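# Put the matching-width blank into the vise

## Task

Pick out the plain metal blank whose width matches the dark setting master and place it in the vise: it must rest on the two low bars between the jaws, either the same side up as it sat on the plate or flipped over, and be pressed against both the fixed jaw (the end block without hoses) and the work stop (the short rod between the jaws). Every other block must finish entirely on its original plate, same side up or flipped, not resting on another block or on a plate pin. Nothing may count as placed if only the robot holds it there at the end, and anything the robot is touching at the end must not drop more than about a fingernail's width once released. Nothing may be put or knocked off the table.

## Robot and tools

Robot: one custom six-joint arm (upper arm 638 mm shoulder to elbow, forearm 537 mm elbow to wrist pitch) carrying a two-finger parallel gripper with a wrist camera. Its base may be slightly tilted relative to the table. Occasionally something briefly tugs on a held part or shoves a loose object.

Frame: the scene frame has its origin on the table top directly below the arm base, +z up, +y to the left when looking along +x. Results report end_effector_position (metres) and end_effector_quat_wxyz in this frame, plus linear (m/s) and angular (rad/s) velocities. end_effector_position is the point between the pads when closed; closed fingertips extend about 33 mm past it, fully open ones about 9 mm. The gripper's fingers point along its +z and close along its y. The reported hand position can be off, more so at long reach.

execute_actions: argument actions is a list with zero or one entry. An empty list just returns the current state. A wait entry is {"steps": N} with N up to 300 control steps (1/30 s each), counted from the last result including reply time. A motion entry is {"rows": [...], "steps": N} with 1 to 15 rows and N at most 15 (default 15); each row is used for one step and the final row repeats to fill. Optional pictures (boolean) turns camera images on or off; by default they come with every result.

Each row is a single list of 9 numbers, each in [-1, 1], in this order: arm/djoint1 (waist), arm/djoint2 (shoulder), arm/djoint3 (elbow), arm/djoint4 (forearm roll), arm/djoint5 (wrist pitch), arm/djoint6 (wrist roll), gripper/position, gripper/force_limit, gripper/speed. The six joint numbers are offsets, not poses: they are measured from the joint angles printed in the most recent result that lists them (before any such result, and for later calls within the same reply, from where the arm is when the action begins), not from the previous row. Scale: 1.0 equals 1.398 rad for waist and shoulder, 2.097 rad for elbow, 2.622 rad for the three wrist joints. So all zeros drives the arm back to those reference angles; it is not a pause. Joint ranges (rad): waist, shoulder, forearm roll, wrist pitch, wrist roll -6.283 to 6.283; elbow -2.792 to 2.792. A call that asks a joint to go more than 0.010 rad outward past its range is refused and nothing is sent; true ends may differ by 0.010 rad, and commands beyond them are clipped, with a "joint sent to its limit" line (which may refer to an earlier action).

Gripper numbers are absolute settings. position: +1 fully open (140 mm), pads touch near -0.8, -1 closes until blocked. force_limit: about 14 N at -1, 60 N at 0, 107 N at +1 (for parts up to 40 mm wide). speed: pad gap changes about 30 mm/s at -1, 140 at 0, 250 at +1. Closing pushes the fingertips about 24 mm further from the arm, so keep clearance above surfaces.

Motion limits: target speeds capped at 2.09 rad/s (waist, shoulder), 3.14 (elbow), 3.93 (wrists), with 0.3 s to accelerate; joints are synchronized. Each step the target stays within 0.456 rad (waist, shoulder), 0.683 (elbow), 0.854 (wrists) of the measured angle, and is scaled back if it would put the gripper more than 70 mm from its measured position. Between calls the arm keeps moving toward the last row until it nearly stops or a step is HELD.

Result lines: Joint positions and Joint velocities in column order (rad, rad/s); position_measured in counts (3 fully open, 230 pads touching, non-linear). object_status: 0 moving, 1 blocked while opening, 2 blocked while closing (a grip), 3 reached target or pads met. Confirm a grip by status 2. Stopped fingers stay until a new position value (change of at least 0.01) or the object yields. To squeeze harder while gripping, raise force_limit and change position slightly, e.g. -1 to -0.98. "joint command not followed" means the clearance check altered targets (mounting blocks and posts count as part of the arm). HELD marks steps where your row was not fully sent.

Faults: contact torque reaching a joint's load limit (waist 312, shoulder 312, elbow 147, wrist joints 41.4 N m, held weight included) or an external force of 144 N stops the arm for 10 s and drops the rest of the call. Holding loads heats motors; MOTOR HOT warns, OVER-TEMPERATURE FAULT brakes the arm until cooled. Avoid stops, drops, slips, slamming, hard hits and forceful pushing, and never knock things off the table.

zoom_image: camera (cam_high, cam_low or cam_wrist) and region [x0, y0, x1, y1] in that camera's pixels, top-left origin, at most 504 by 504. Images: cam_high and cam_low 896x504, cam_wrist 616x616 fisheye. Calibration (intrinsics and T_world_to_cam) is given per camera and may be slightly off; results list changed numbers.

show_instructions shows the scene's reference images (one job sheet here); read_manual returns licence texts only. finished_scene with scene number (1 or 2) ends that scene irreversibly, grades it, and gives the next task.

Each tool is called as a command line: name --argument value for each argument, lists and objects as JSON in quotes; but a table of rows of numbers goes row by row, as --pt "numbers of a row", without its own name.

## Session

execute_actions --actions '[]'

Scene clock: 0.00 s of 6600.00 s.
end_effector_position=(+0.8148, +0.3006, +0.1461) position_measured=3 object_status=3 end_effector_quat_wxyz=(-0.643, +0.758, -0.065, -0.086) end_effector_velocity=(-0.001, +0.000, -0.002) end_effector_angular_velocity=(+0.000, +0.003, +0.001)
Joint positions: [-0.068  0.92   1.579  1.378  1.515  0.858]
Joint velocities: [0.001 0.002 0.    0.    0.    0.001]
camera_calibration (this result's frames):
cam_wrist: T_world_to_cam=[[-0.0900695, -0.124267, -0.988152, 0.260548], [-0.926198, -0.354291, 0.128977, 0.863221], [-0.366121, 0.926842, -0.0831854, 0.200529], [0, 0, 0, 1]] pos_world=[0.896399, 0.15235, 0.162806]

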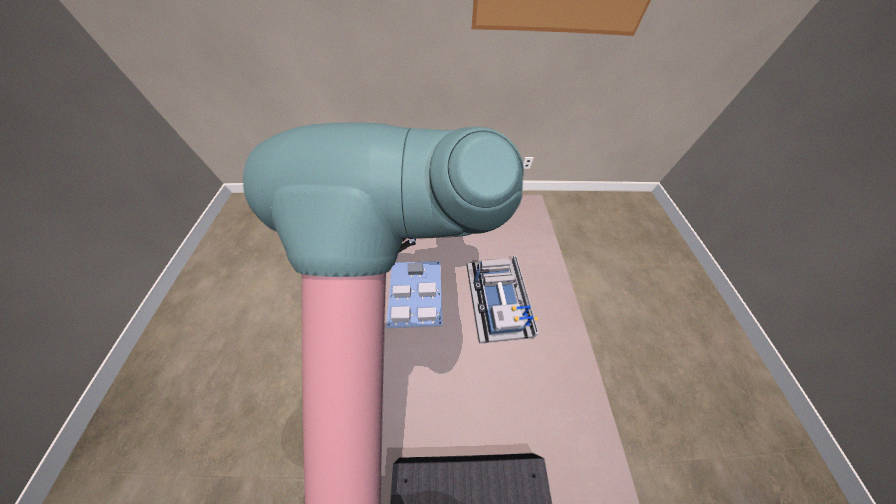

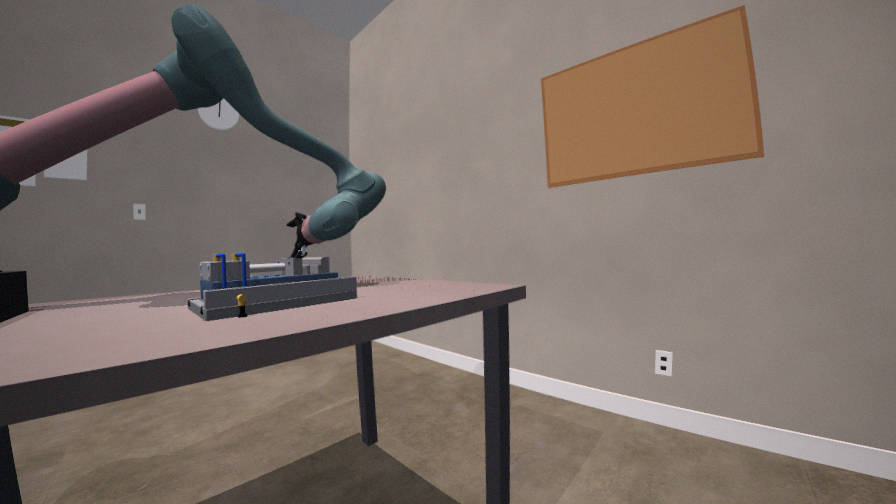

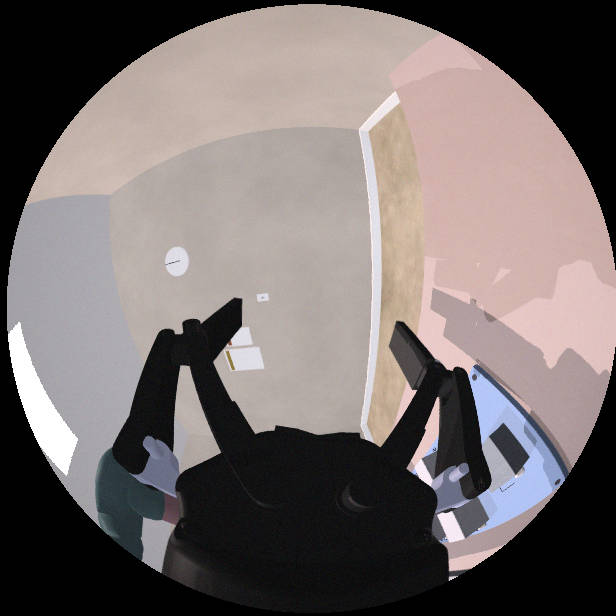

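zoom_image --camera "cam_high" --region '[380, 255, 452, 335]'

zoom_image --camera "cam_high" --region '[460, 250, 550, 350]'

Region (380, 255, 452, 335) of cam_high's 896x504 image, scaled by 6.300, with more detail than that image has; it fills the left 454 columns of this view, and the rest is white.

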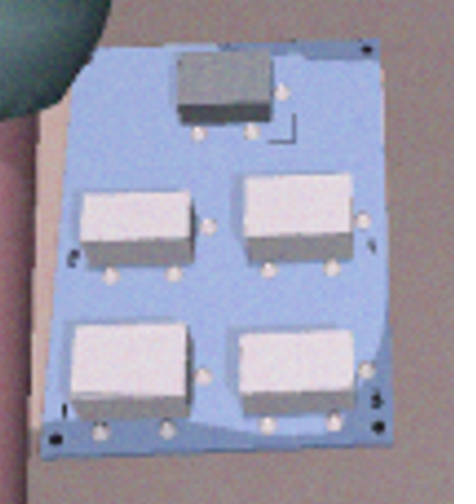

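Region (460, 250, 550, 350) of cam_high's 896x504 image, scaled by 5.040, with more detail than that image has; it fills the left 454 columns of this view, and the rest is white.

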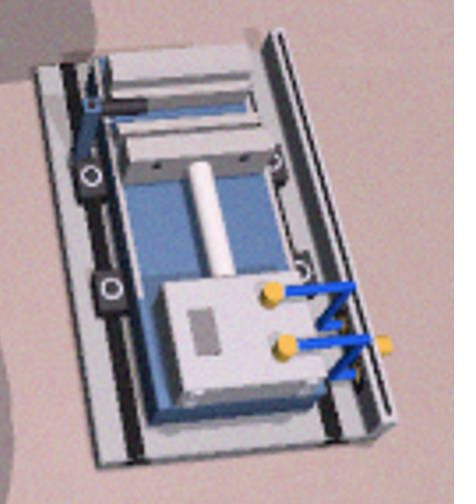

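execute_actions --actions '[{"rows": [[0.036,-0.2146,0.0339,-0.1442,-0.0629,-0.095,0.0,-0.5,0.3],[0.036,-0.2146,0.0339,-0.1442,-0.0629,-0.095,0.0,-0.5,0.3],[0.036,-0.2146,0.0339,-0.1442,-0.0629,-0.095,0.0,-0.5,0.3],[0.036,-0.2146,0.0339,-0.1442,-0.0629,-0.095,0.0,-0.5,0.3],[0.036,-0.2146,0.0339,-0.1442,-0.0629,-0.095,0.0,-0.5,0.3],[0.036,-0.2146,0.0339,-0.1442,-0.0629,-0.095,0.0,-0.5,0.3],[0.036,-0.2146,0.0339,-0.1442,-0.0629,-0.095,0.0,-0.5,0.3],[0.036,-0.2146,0.0339,-0.1442,-0.0629,-0.095,0.0,-0.5,0.3],[0.036,-0.2146,0.0339,-0.1442,-0.0629,-0.095,0.0,-0.5,0.3],[0.036,-0.2146,0.0339,-0.1442,-0.0629,-0.095,0.0,-0.5,0.3],[0.036,-0.2146,0.0339,-0.1442,-0.0629,-0.095,0.0,-0.5,0.3],[0.1552,-0.2571,0.055,-0.5256,-0.2396,-0.2881,0.0,-0.5,0.3]], "steps": 15}]' --pictures false

execute_actions --actions '[{"steps": 30}]'

Scene clock: 91.17 s of 6600.00 s.
end_effector_position=(+0.7226, +0.2815, +0.2060) position_measured=126 object_status=0 end_effector_quat_wxyz=(-0.432, +0.867, +0.248, +0.023) end_effector_velocity=(-0.178, -0.176, -0.519) end_effector_angular_velocity=(-1.666, -1.298, +1.577)
Joint positions: [-0.001  0.62   1.654  0.906  1.3    0.549]
Joint velocities: [ 0.336 -0.025  0.103 -1.784 -0.953 -1.054]
Steps of this call (steps 1 to 90: nothing new was sent; then 87.67 s passed at rest; steps 91 to 105: all 15 steps of this action). Readings (joint positions | what the end effector reports):
91: [-0.068 0.920 1.579 1.378 1.515 0.858] | position_measured=3 object_status=0
92: [-0.068 0.916 1.579 1.374 1.513 0.855] | position_measured=6 object_status=0
94: [-0.063 0.887 1.587 1.336 1.496 0.830] | position_measured=25 object_status=0
98: [-0.040 0.755 1.617 1.172 1.425 0.722] | position_measured=62 object_status=0
105: the state above

Scene clock: 92.17 s of 6600.00 s.
end_effector_position=(+0.7432, +0.1417, +0.1109) position_measured=129 object_status=3 end_effector_quat_wxyz=(-0.000, +0.693, +0.721, +0.000) end_effector_velocity=(+0.000, +0.000, +0.000) end_effector_angular_velocity=(+0.000, -0.001, +0.000)
Joint positions: [0.149 0.56  1.694 0.001 0.887 0.103]
Joint velocities: [ 0.    -0.    -0.001  0.     0.     0.   ]
Steps of this call (steps 1 to 30: the robot went on to your last target). Readings (joint positions | what the end effector reports):
1: [0.011 0.618 1.657 0.845 1.267 0.514] | position_measured=129 object_status=0
2: [0.023 0.615 1.660 0.785 1.237 0.482] | position_measured=129 object_status=0
4: [0.042 0.605 1.665 0.663 1.182 0.422] | position_measured=129 object_status=0
8: [0.086 0.587 1.677 0.393 1.062 0.292] | position_measured=129 object_status=3
30: the state above
The arm was judged still, so your last target was given up. Only a new action makes it travel on or press farther. Fingers that are still opening or closing keep moving.
camera_calibration (this result's frames):
cam_wrist: T_world_to_cam=[[0.986106, 0.161711, -0.037998, -0.746134], [0.165194, -0.930587, 0.326677, -0.00627597], [0.0174668, -0.328415, -0.944372, 0.306997], [0, 0, 0, 1]] pos_world=[0.731442, 0.21564, 0.263618]

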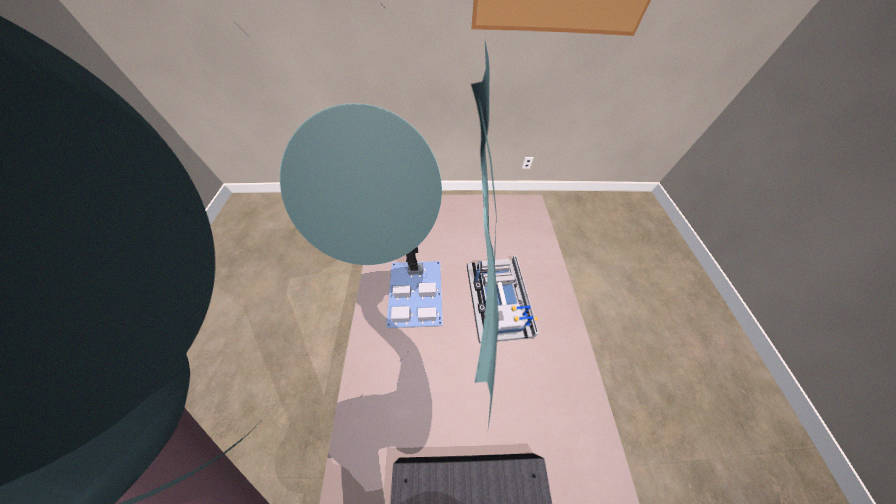

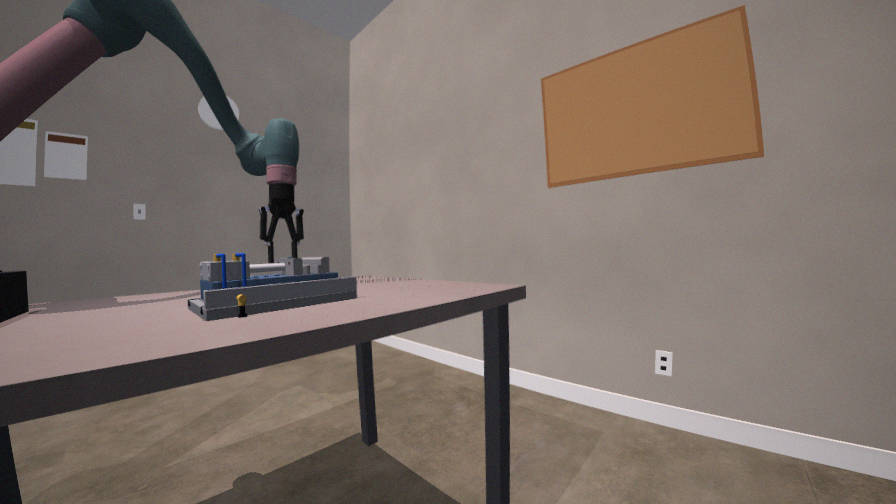

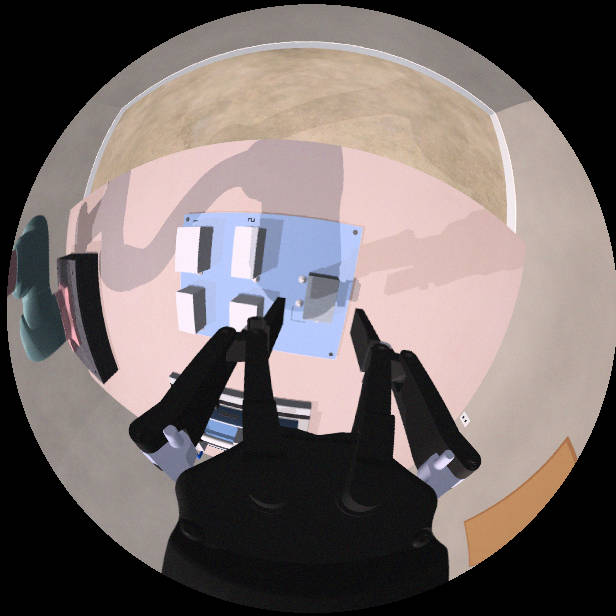

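zoom_image --camera "cam_wrist" --region '[270, 250, 380, 360]'

zoom_image --camera "cam_wrist" --region '[165, 205, 305, 345]'

Region (270, 250, 380, 360) of cam_wrist's 616x616 image, scaled by 4.582, with more detail than that image has.

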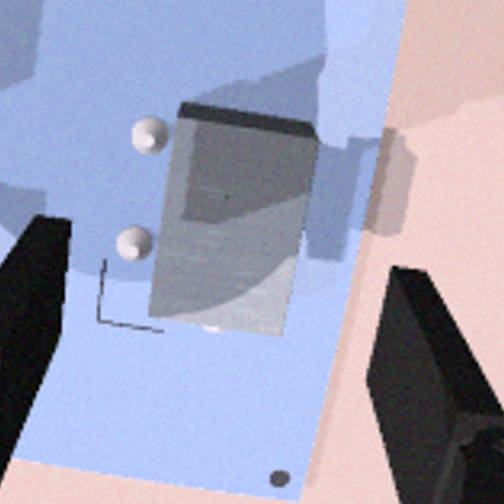

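Region (165, 205, 305, 345) of cam_wrist's 616x616 image, scaled by 3.600, with more detail than that image has.

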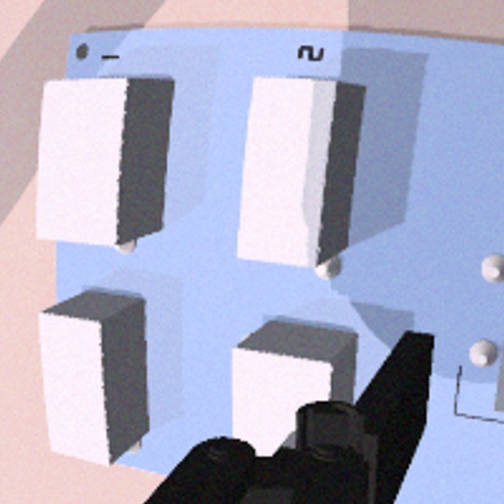

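execute_actions --actions '[{"rows": [[-0.0002,0.0035,0.0009,-0.0003,-0.0026,0.0014,0.0,-0.5,-0.5],[-0.0005,0.0096,0.0025,-0.0003,-0.0071,0.0028,0.0,-0.5,-0.5],[-0.0005,0.0166,0.0043,-0.0003,-0.0123,0.0028,0.0,-0.5,-0.5],[-0.0005,0.0236,0.0062,-0.0003,-0.0175,0.0028,0.0,-0.5,-0.5],[-0.0005,0.0306,0.008,-0.0003,-0.0227,0.0028,0.0,-0.5,-0.5],[-0.0005,0.0363,0.0095,-0.0003,-0.0269,0.0028,0.0,-0.5,-0.5],[-0.0005,0.0407,0.0106,-0.0003,-0.0302,0.0028,0.0,-0.5,-0.5],[-0.0005,0.0437,0.0114,-0.0003,-0.0324,0.0028,-1.0,-0.5,-0.5]], "steps": 15}]' --pictures false

execute_actions --actions '[{"steps": 14}]'

Scene clock: 141.47 s of 6600.00 s.
end_effector_position=(+0.7455, +0.1413, +0.0552) position_measured=158 object_status=0 end_effector_quat_wxyz=(+0.000, +0.696, +0.718, +0.000) end_effector_velocity=(+0.001, -0.001, -0.000) end_effector_angular_velocity=(+0.000, -0.001, -0.001)
Joint positions: [ 0.148  0.621  1.718 -0.     0.802  0.11 ]
Joint velocities: [-0.001  0.001 -0.001  0.    -0.001 -0.   ]
Steps of this call (steps 1 to 90: nothing new was sent; then 45.80 s passed at rest; steps 91 to 105: all 15 steps of this action). Readings (joint positions | what the end effector reports):
91: [0.149 0.560 1.694 0.001 0.887 0.103] | position_measured=129 object_status=3
92: [0.149 0.562 1.695 0.000 0.884 0.104] | position_measured=129 object_status=3
94: [0.149 0.573 1.699 -0.000 0.868 0.108] | position_measured=129 object_status=3
98: [0.148 0.608 1.713 -0.000 0.820 0.110] | position_measured=129 object_status=0
105: the state above

Scene clock: 141.93 s of 6600.00 s.
end_effector_position=(+0.7454, +0.1413, +0.0551) position_measured=178 object_status=2 end_effector_quat_wxyz=(+0.000, +0.696, +0.718, +0.000) end_effector_velocity=(+0.002, -0.001, +0.001) end_effector_angular_velocity=(+0.001, -0.003, -0.001)
Joint positions: [ 0.148  0.621  1.718 -0.     0.802  0.11 ]
Joint velocities: [-0.001 -0.001 -0.002  0.    -0.001 -0.   ]
Steps of this call (steps 1 to 14: the robot went on to your last target). Readings (joint positions | what the end effector reports):
1: [0.148 0.621 1.718 -0.000 0.802 0.110] | position_measured=162 object_status=0
2: [0.148 0.621 1.718 -0.000 0.802 0.110] | position_measured=167 object_status=0
4: [0.148 0.621 1.718 -0.000 0.802 0.110] | position_measured=176 object_status=0
8: [0.148 0.621 1.718 -0.000 0.802 0.110] | position_measured=178 object_status=0
14: the state above
camera_calibration (this result's frames):
cam_wrist: T_world_to_cam=[[0.987292, 0.154307, -0.0379933, -0.750207], [0.158195, -0.931584, 0.327299, 0.0165118], [0.0151105, -0.32915, -0.944157, 0.255958], [0, 0, 0, 1]] pos_world=[0.734193, 0.215393, 0.207757]

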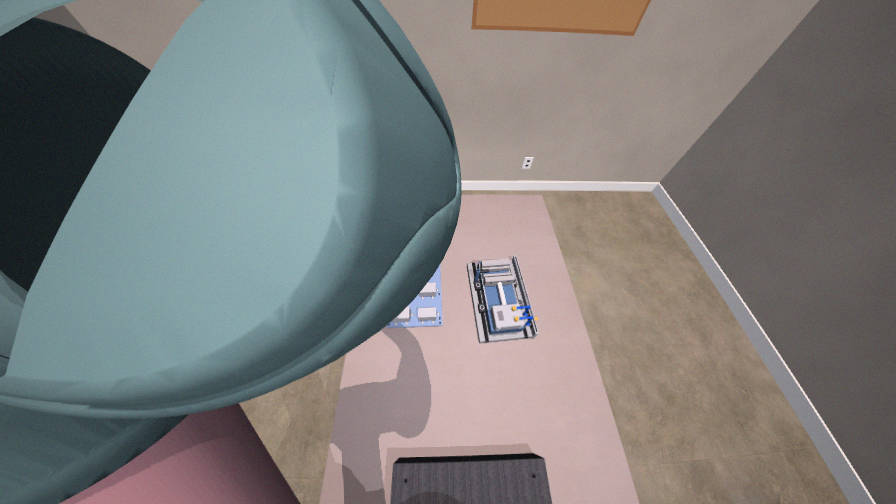

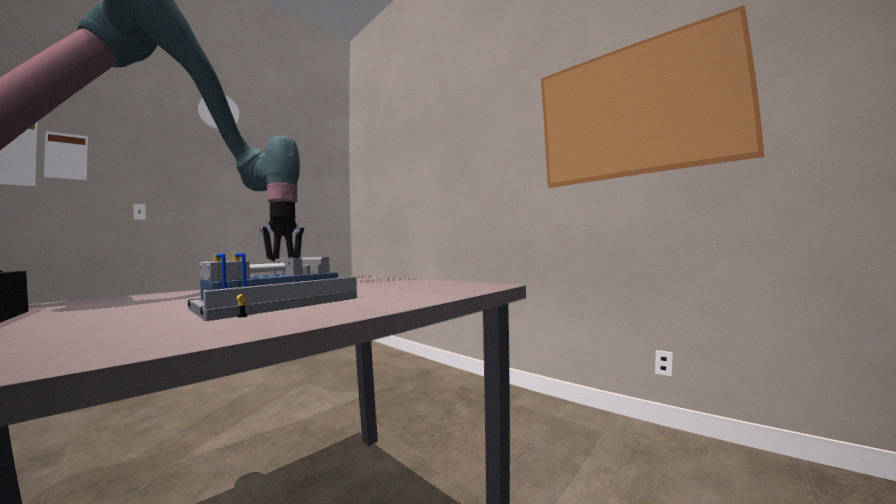

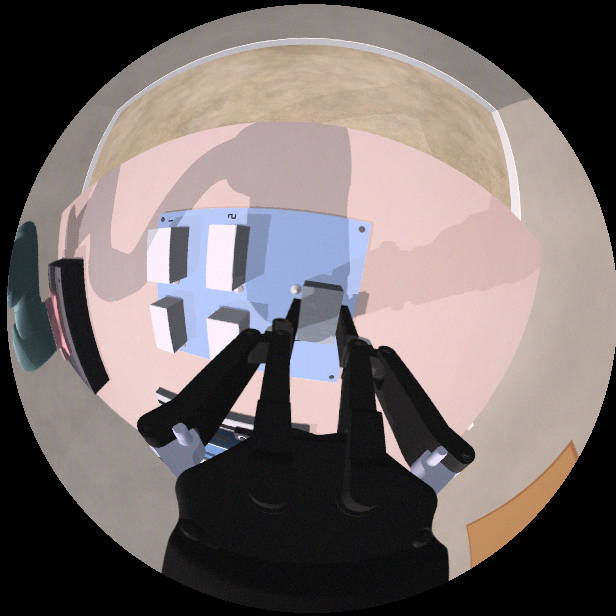

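execute_actions --actions '[{"rows": [[0,0,0,0,0,0,0.0,-0.5,0.3],[0,0,0,0,0,0,0.0,-0.5,0.3],[0,0,0,0,0,0,0.0,-0.5,0.3],[0,-0.0076,-0.0023,0,0.0059,0,0.0,-0.5,0.3],[0,-0.0152,-0.0047,0,0.0118,0,0.0,-0.5,0.3],[0,-0.0228,-0.007,0,0.0177,0,0.0,-0.5,0.3],[0,-0.0304,-0.0093,0,0.0236,0,0.0,-0.5,0.3],[0,-0.0304,-0.0093,0,0.0236,0,0.0,-0.5,0.3],[0,-0.0304,-0.0093,0,0.0236,0,0.0,-0.5,0.3],[0,-0.0304,-0.0093,0,0.0236,0,0.0,-0.5,0.3],[-0.0348,-0.1106,0.0875,0,-0.0111,-0.0186,0.0,-0.5,0.3]], "steps": 15}]' --pictures false

execute_actions --actions '[{"steps": 12}]'

zoom_image --camera "cam_wrist" --region '[270, 250, 380, 360]'

Scene clock: 186.67 s of 6600.00 s.
end_effector_position=(+0.7095, +0.1210, +0.0964) position_measured=129 object_status=3 end_effector_quat_wxyz=(+0.001, +0.696, +0.718, +0.002) end_effector_velocity=(-0.505, -0.257, -0.001) end_effector_angular_velocity=(-0.006, +0.041, -0.005)
Joint positions: [ 0.127  0.53   1.785 -0.     0.823  0.089]
Joint velocities: [-0.271 -0.622  1.132  0.    -0.469 -0.265]
Steps of this call (steps 1 to 15: the robot went on to your last target; steps 16 to 90: nothing new was sent; then 41.23 s passed at rest; steps 91 to 105: all 15 steps of this action). Readings (joint positions | what the end effector reports):
91: [0.148 0.621 1.718 -0.000 0.802 0.110] | position_measured=178 object_status=0
92: [0.148 0.621 1.718 -0.000 0.802 0.110] | position_measured=178 object_status=0
94: [0.148 0.621 1.718 -0.000 0.802 0.110] | position_measured=156 object_status=0
98: [0.148 0.593 1.705 -0.000 0.844 0.110] | position_measured=129 object_status=0
105: the state above

Scene clock: 187.07 s of 6600.00 s.
end_effector_position=(+0.6566, +0.0960, +0.0951) position_measured=129 object_status=3 end_effector_quat_wxyz=(+0.000, +0.696, +0.718, +0.000) end_effector_velocity=(-0.001, -0.000, -0.000) end_effector_angular_velocity=(-0.000, +0.000, +0.000)
Joint positions: [ 0.1    0.467  1.901 -0.     0.773  0.061]
Joint velocities: [ 0.    -0.     0.001 -0.    -0.     0.   ]
Steps of this call (steps 1 to 12: the robot went on to your last target). Readings (joint positions | what the end effector reports):
1: [0.119 0.510 1.821 -0.000 0.808 0.080] | position_measured=129 object_status=3
2: [0.111 0.493 1.853 -0.000 0.794 0.073] | position_measured=129 object_status=3
4: [0.101 0.471 1.894 -0.000 0.776 0.063] | position_measured=129 object_status=3
8: [0.100 0.467 1.901 -0.000 0.773 0.061] | position_measured=129 object_status=3
12: the state above
camera_calibration (this result's frames):
cam_wrist: T_world_to_cam=[[0.987284, 0.154412, -0.0377759, -0.654062], [0.158223, -0.931573, 0.32732, -0.024733], [0.0153511, -0.329135, -0.944158, 0.280015], [0, 0, 0, 1]] pos_world=[0.64536, 0.170117, 0.247766]

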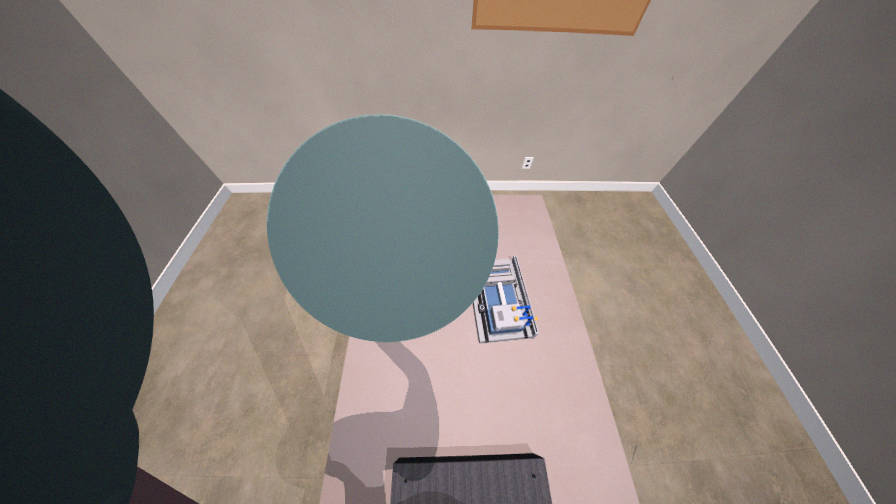

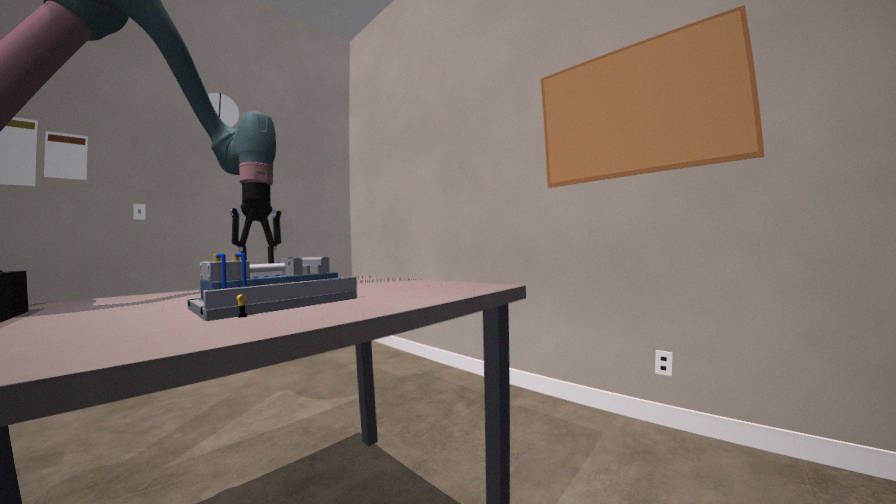

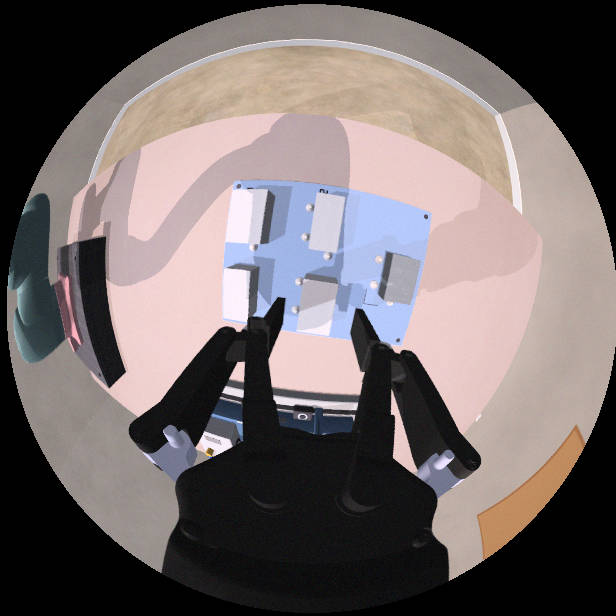

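Region (270, 250, 380, 360) of cam_wrist's 616x616 image, scaled by 4.582, with more detail than that image has.

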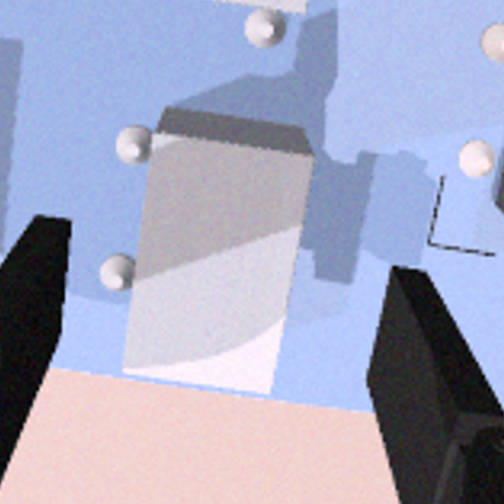

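execute_actions --actions '[{"rows": [[-0.0004,0.0018,0.002,0,-0.0026,-0.0002,0.0,-0.5,-0.5],[-0.0008,0.0051,0.0044,0,-0.0062,-0.0005,0.0,-0.5,-0.5],[-0.0008,0.0093,0.0056,0,-0.0094,-0.0005,0.0,-0.5,-0.5],[-0.0008,0.0135,0.0068,0,-0.0126,-0.0005,0.0,-0.5,-0.5],[-0.0008,0.0177,0.008,0,-0.0158,-0.0005,0.0,-0.5,-0.5],[-0.0008,0.0213,0.009,0,-0.0186,-0.0005,0.0,-0.5,-0.5],[-0.0008,0.0241,0.0099,0,-0.0207,-0.0005,0.0,-0.5,-0.5],[-0.0008,0.0261,0.0104,0,-0.0223,-0.0005,-1.0,-0.5,-0.5]], "steps": 15}]' --pictures false

execute_actions --actions '[{"steps": 14}]'

Scene clock: 239.43 s of 6600.00 s.
end_effector_position=(+0.6544, +0.0950, +0.0631) position_measured=158 object_status=0 end_effector_quat_wxyz=(+0.000, +0.696, +0.718, +0.000) end_effector_velocity=(+0.000, +0.000, +0.000) end_effector_angular_velocity=(-0.000, -0.000, +0.001)
Joint positions: [ 0.099  0.503  1.923 -0.     0.714  0.06 ]
Joint velocities: [ 0.    -0.    -0.001 -0.     0.    -0.   ]
Steps of this call (steps 1 to 30: the robot went on to your last target; steps 31 to 90: nothing new was sent; then 48.87 s passed at rest; steps 91 to 105: all 15 steps of this action). Readings (joint positions | what the end effector reports):
91: [0.100 0.467 1.901 -0.000 0.773 0.061] | position_measured=129 object_status=3
92: [0.099 0.467 1.903 -0.000 0.770 0.061] | position_measured=129 object_status=3
94: [0.099 0.474 1.910 -0.000 0.756 0.060] | position_measured=129 object_status=3
98: [0.099 0.496 1.920 -0.000 0.725 0.060] | position_measured=129 object_status=0
105: the state above

Scene clock: 239.90 s of 6600.00 s.
end_effector_position=(+0.6544, +0.0950, +0.0631) position_measured=178 object_status=2 end_effector_quat_wxyz=(+0.000, +0.696, +0.718, +0.000) end_effector_velocity=(-0.000, +0.000, +0.001) end_effector_angular_velocity=(-0.000, -0.000, +0.000)
Joint positions: [ 0.099  0.503  1.923 -0.     0.714  0.06 ]
Joint velocities: [ 0.    -0.001 -0.    -0.     0.     0.   ]
Steps of this call (steps 1 to 14: the robot went on to your last target). Readings (joint positions | what the end effector reports):
1: [0.099 0.503 1.923 -0.000 0.714 0.060] | position_measured=162 object_status=0
2: [0.099 0.503 1.923 -0.000 0.714 0.060] | position_measured=167 object_status=0
4: [0.099 0.503 1.923 -0.000 0.714 0.060] | position_measured=176 object_status=0
8: [0.099 0.503 1.923 -0.000 0.714 0.060] | position_measured=178 object_status=0
14: the state above
camera_calibration (this result's frames):
cam_wrist: T_world_to_cam=[[0.98726, 0.154619, -0.03756, -0.652945], [0.158347, -0.931543, 0.327344, -0.0148676], [0.015625, -0.329122, -0.944158, 0.2493], [0, 0, 0, 1]] pos_world=[0.643085, 0.169158, 0.21572]

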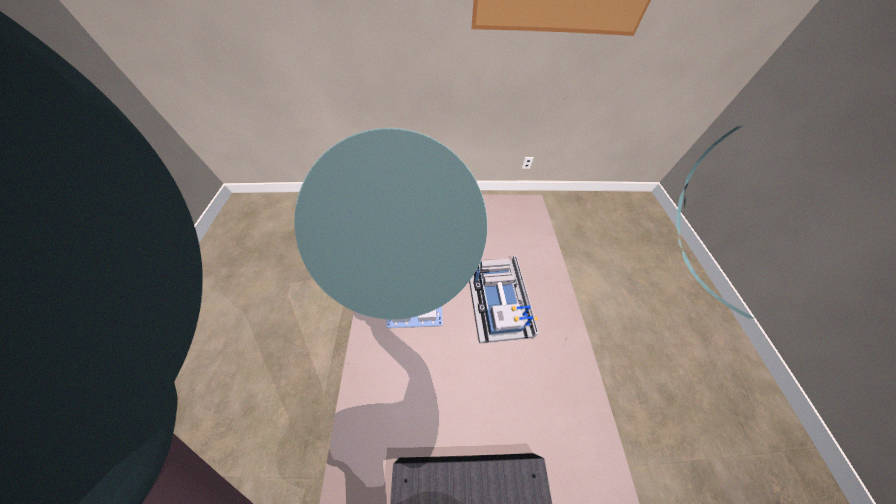

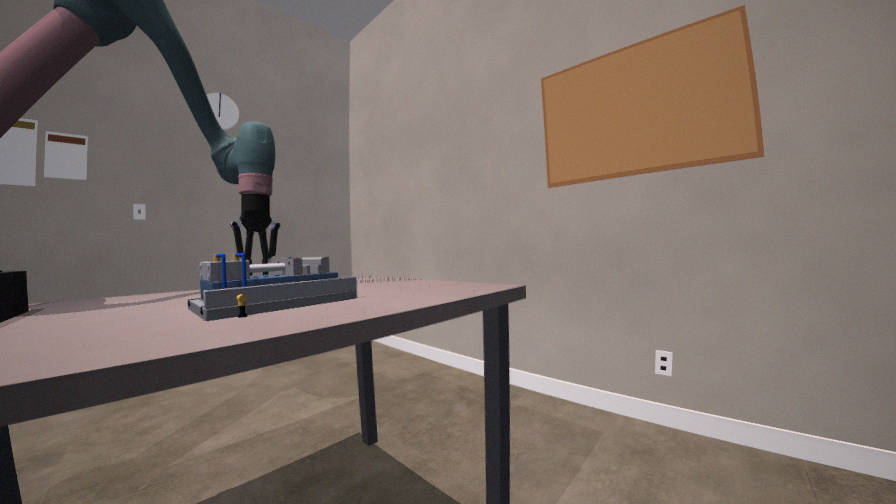

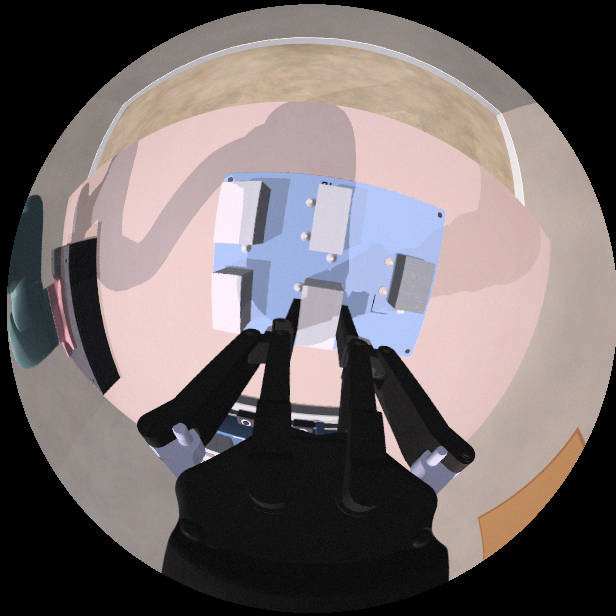

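Count 178 matches the master. Now locate the vise.

zoom_image --camera "cam_high" --region '[455, 245, 535, 305]'

Region (455, 245, 535, 305) of cam_high's 896x504 image, scaled by 6.300, with more detail than that image has; it fills the top 378 rows of this view, and the rest is white.

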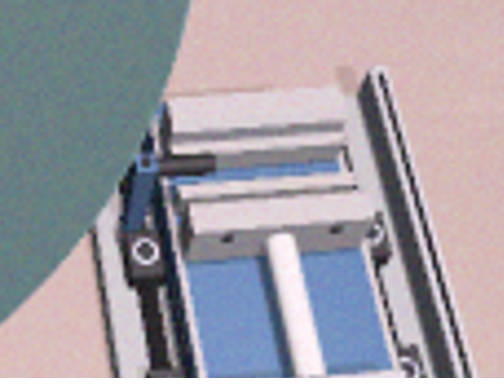

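execute_actions --actions '[{"rows": [[0,0,0,0,0,0,-0.98,0.4,-0.5],[0,0,0,0,0,0,-0.98,0.4,-0.5],[0,0,0,0,0,0,-0.98,0.4,-0.5],[0,0,0,0,0,0,-0.98,0.4,-0.5],[0,-0.008,-0.0029,0,0.0065,0,-0.98,0.4,-0.5],[0,-0.024,-0.0087,0,0.0197,0,-0.98,0.4,-0.5],[0,-0.044,-0.0159,0,0.0362,0,-0.98,0.4,-0.5],[0,-0.064,-0.0232,0,0.0527,0,-0.98,0.4,-0.5],[0,-0.0796,-0.0288,0,0.0655,0,-0.98,0.4,-0.5],[0,-0.0796,-0.0288,0,0.0655,0,-0.98,0.4,-0.5],[0,-0.0796,-0.0288,0,0.0655,0,-0.98,0.4,-0.5],[0,-0.0796,-0.0288,0,0.0655,0,-0.98,0.4,-0.5],[0,-0.0796,-0.0288,0,0.0655,0,-0.98,0.4,-0.5],[-0.2587,-0.0426,-0.0851,0,0.0908,-0.1486,-0.98,0.4,-0.5]], "steps": 15}]' --pictures false

execute_actions --actions '[{"steps": 28}]'

zoom_image --camera "cam_wrist" --region '[260, 225, 390, 355]'

Scene clock: 293.07 s of 6600.00 s.
end_effector_position=(+0.6552, +0.0927, +0.1597) position_measured=181 object_status=2 end_effector_quat_wxyz=(+0.000, +0.695, +0.719, +0.000) end_effector_velocity=(+0.039, -0.132, -0.000) end_effector_angular_velocity=(-0.003, +0.032, +0.025)
Joint positions: [ 0.095  0.393  1.862 -0.     0.886  0.056]
Joint velocities: [-0.204  0.039 -0.061 -0.     0.055 -0.229]
Steps of this call (steps 1 to 15: the robot went on to your last target; steps 16 to 90: nothing new was sent; then 49.67 s passed at rest; steps 91 to 105: all 15 steps of this action). Readings (joint positions | what the end effector reports):
91: [0.099 0.503 1.923 -0.000 0.714 0.060] | position_measured=178 object_status=0
92: [0.099 0.503 1.923 -0.000 0.714 0.060] | position_measured=181 object_status=0
94: [0.099 0.503 1.923 -0.000 0.714 0.060] | position_measured=181 object_status=0
98: [0.099 0.477 1.910 -0.000 0.755 0.060] | position_measured=181 object_status=2
105: the state above

Scene clock: 294.00 s of 6600.00 s.
end_effector_position=(+0.6956, -0.1565, +0.1748) position_measured=181 object_status=2 end_effector_quat_wxyz=(+0.000, +0.685, +0.728, +0.000) end_effector_velocity=(+0.001, +0.000, +0.000) end_effector_angular_velocity=(-0.000, -0.001, +0.001)
Joint positions: [-0.263  0.444  1.745 -0.     0.952 -0.33 ]
Joint velocities: [ 0.    -0.    -0.001  0.    -0.    -0.001]
Steps of this call (steps 1 to 28: the robot went on to your last target). Readings (joint positions | what the end effector reports):
1: [0.084 0.395 1.858 -0.000 0.889 0.044] | position_measured=181 object_status=2
2: [0.065 0.398 1.852 -0.000 0.892 0.024] | position_measured=181 object_status=2
4: [0.014 0.405 1.835 -0.000 0.901 -0.031] | position_measured=181 object_status=2
8: [-0.080 0.418 1.805 -0.000 0.918 -0.132] | position_measured=181 object_status=2
28: the state above
camera_calibration (this result's frames):
cam_wrist: T_world_to_cam=[[0.982566, 0.182038, -0.0377532, -0.642962], [0.184265, -0.926606, 0.327793, -0.309662], [0.0246885, -0.329035, -0.943995, 0.26506], [0, 0, 0, 1]] pos_world=[0.682269, -0.0826765, 0.327446]

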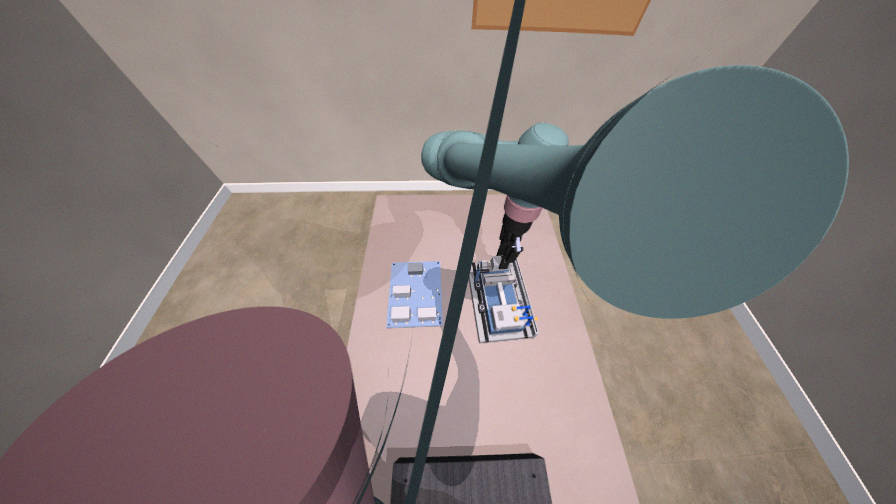

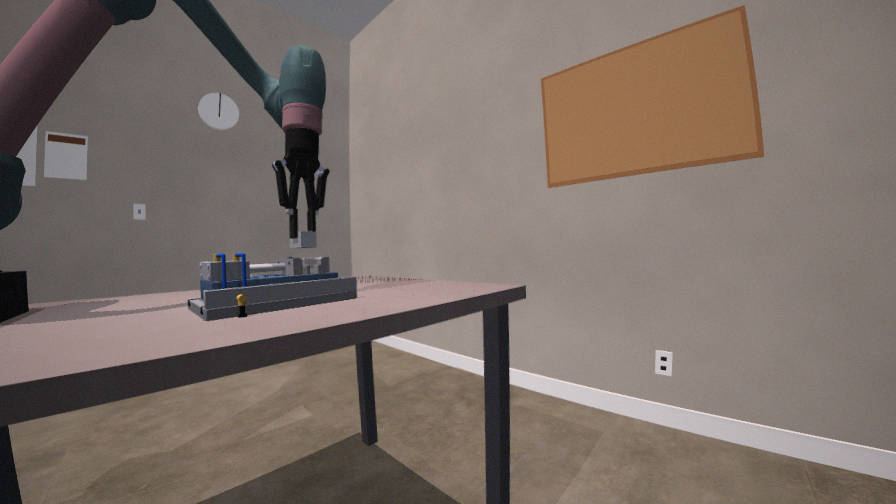

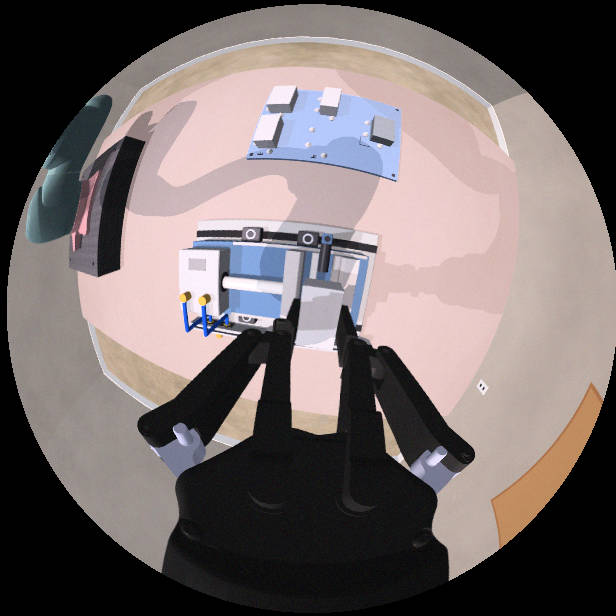

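Region (260, 225, 390, 355) of cam_wrist's 616x616 image, scaled by 3.877, with more detail than that image has.

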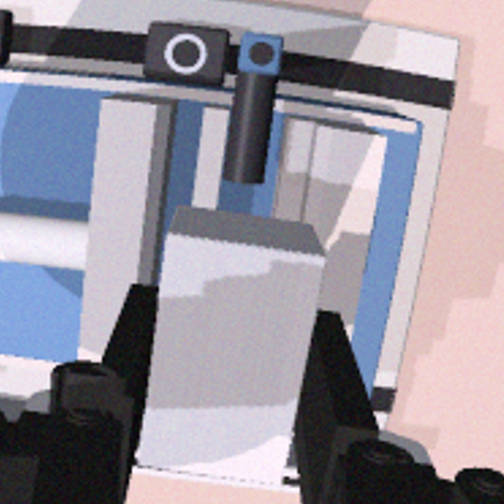

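execute_actions --actions '[]'

Scene clock: 320.30 s of 6600.00 s.
end_effector_position=(+0.6956, -0.1565, +0.1748) position_measured=181 object_status=2 end_effector_quat_wxyz=(+0.000, +0.685, +0.728, +0.000) end_effector_velocity=(-0.000, +0.001, +0.001) end_effector_angular_velocity=(-0.000, -0.001, +0.002)
Joint positions: [-0.263  0.444  1.745 -0.     0.952 -0.33 ]
Joint velocities: [ 0.001 -0.002  0.001 -0.    -0.    -0.001]
Steps of this call (steps 1 to 30: the robot went on to your last target; steps 31 to 90: nothing new was sent; then 23.30 s passed at rest). Readings (joint positions | what the end effector reports):
1: [-0.263 0.444 1.745 -0.000 0.952 -0.330] | position_measured=181 object_status=2
2: [-0.263 0.444 1.745 -0.000 0.952 -0.330] | position_measured=181 object_status=2
4: [-0.263 0.444 1.745 -0.000 0.952 -0.330] | position_measured=181 object_status=2
8: [-0.263 0.444 1.745 -0.000 0.952 -0.330] | position_measured=181 object_status=2
90: the state above
The arm was judged still, so your last target was given up. Only a new action makes it travel on or press farther. Fingers that are still opening or closing keep moving.
camera_calibration (this result's frames):
cam_wrist: T_world_to_cam=[[0.982575, 0.181993, -0.037749, -0.64298], [0.184222, -0.92663, 0.327749, -0.309623], [0.0246686, -0.328992, -0.94401, 0.265071], [0, 0, 0, 1]] pos_world=[0.682277, -0.0826814, 0.327436]

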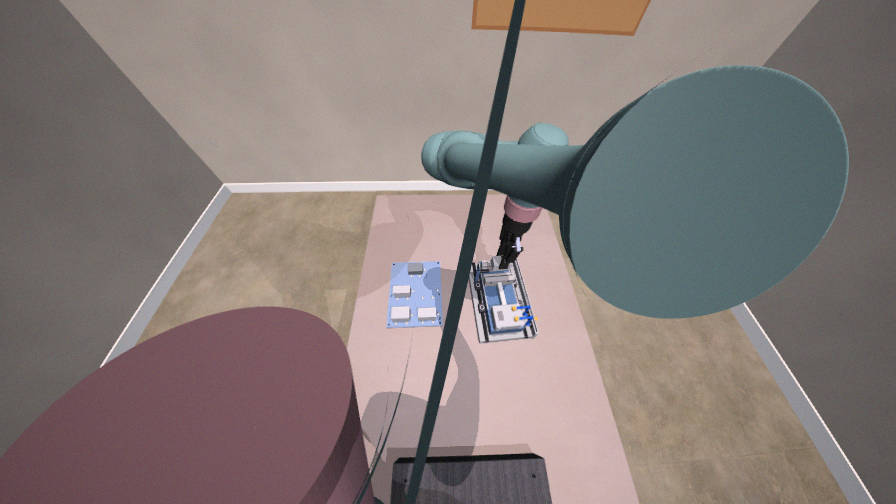

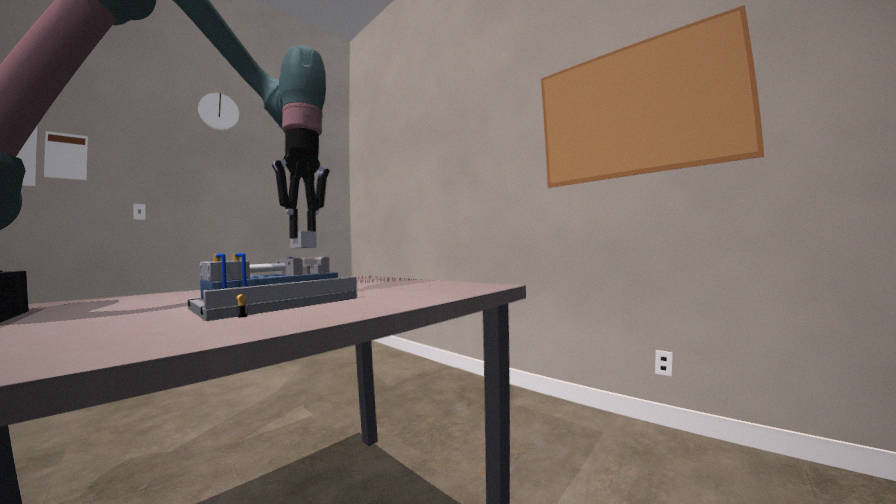

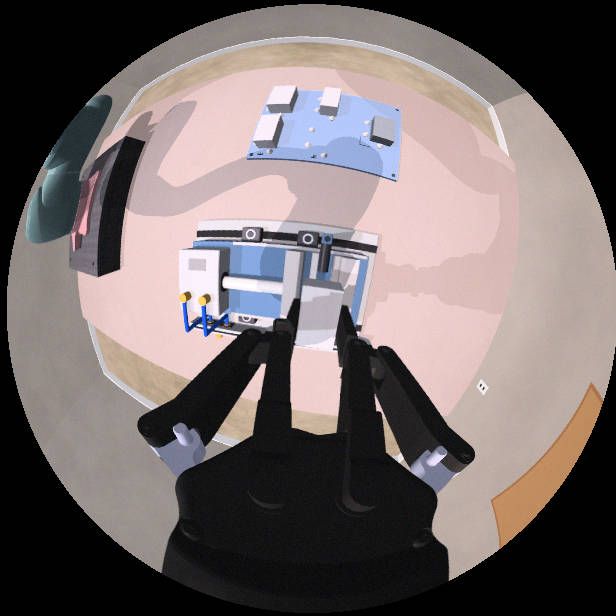

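zoom_image --camera "cam_wrist" --region '[260, 225, 390, 355]'

Region (260, 225, 390, 355) of cam_wrist's 616x616 image, scaled by 3.877, with more detail than that image has.

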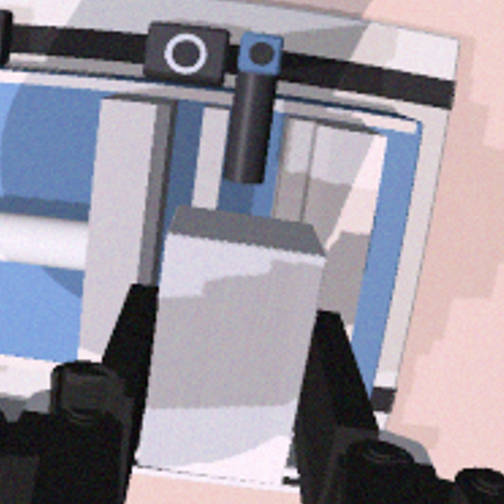

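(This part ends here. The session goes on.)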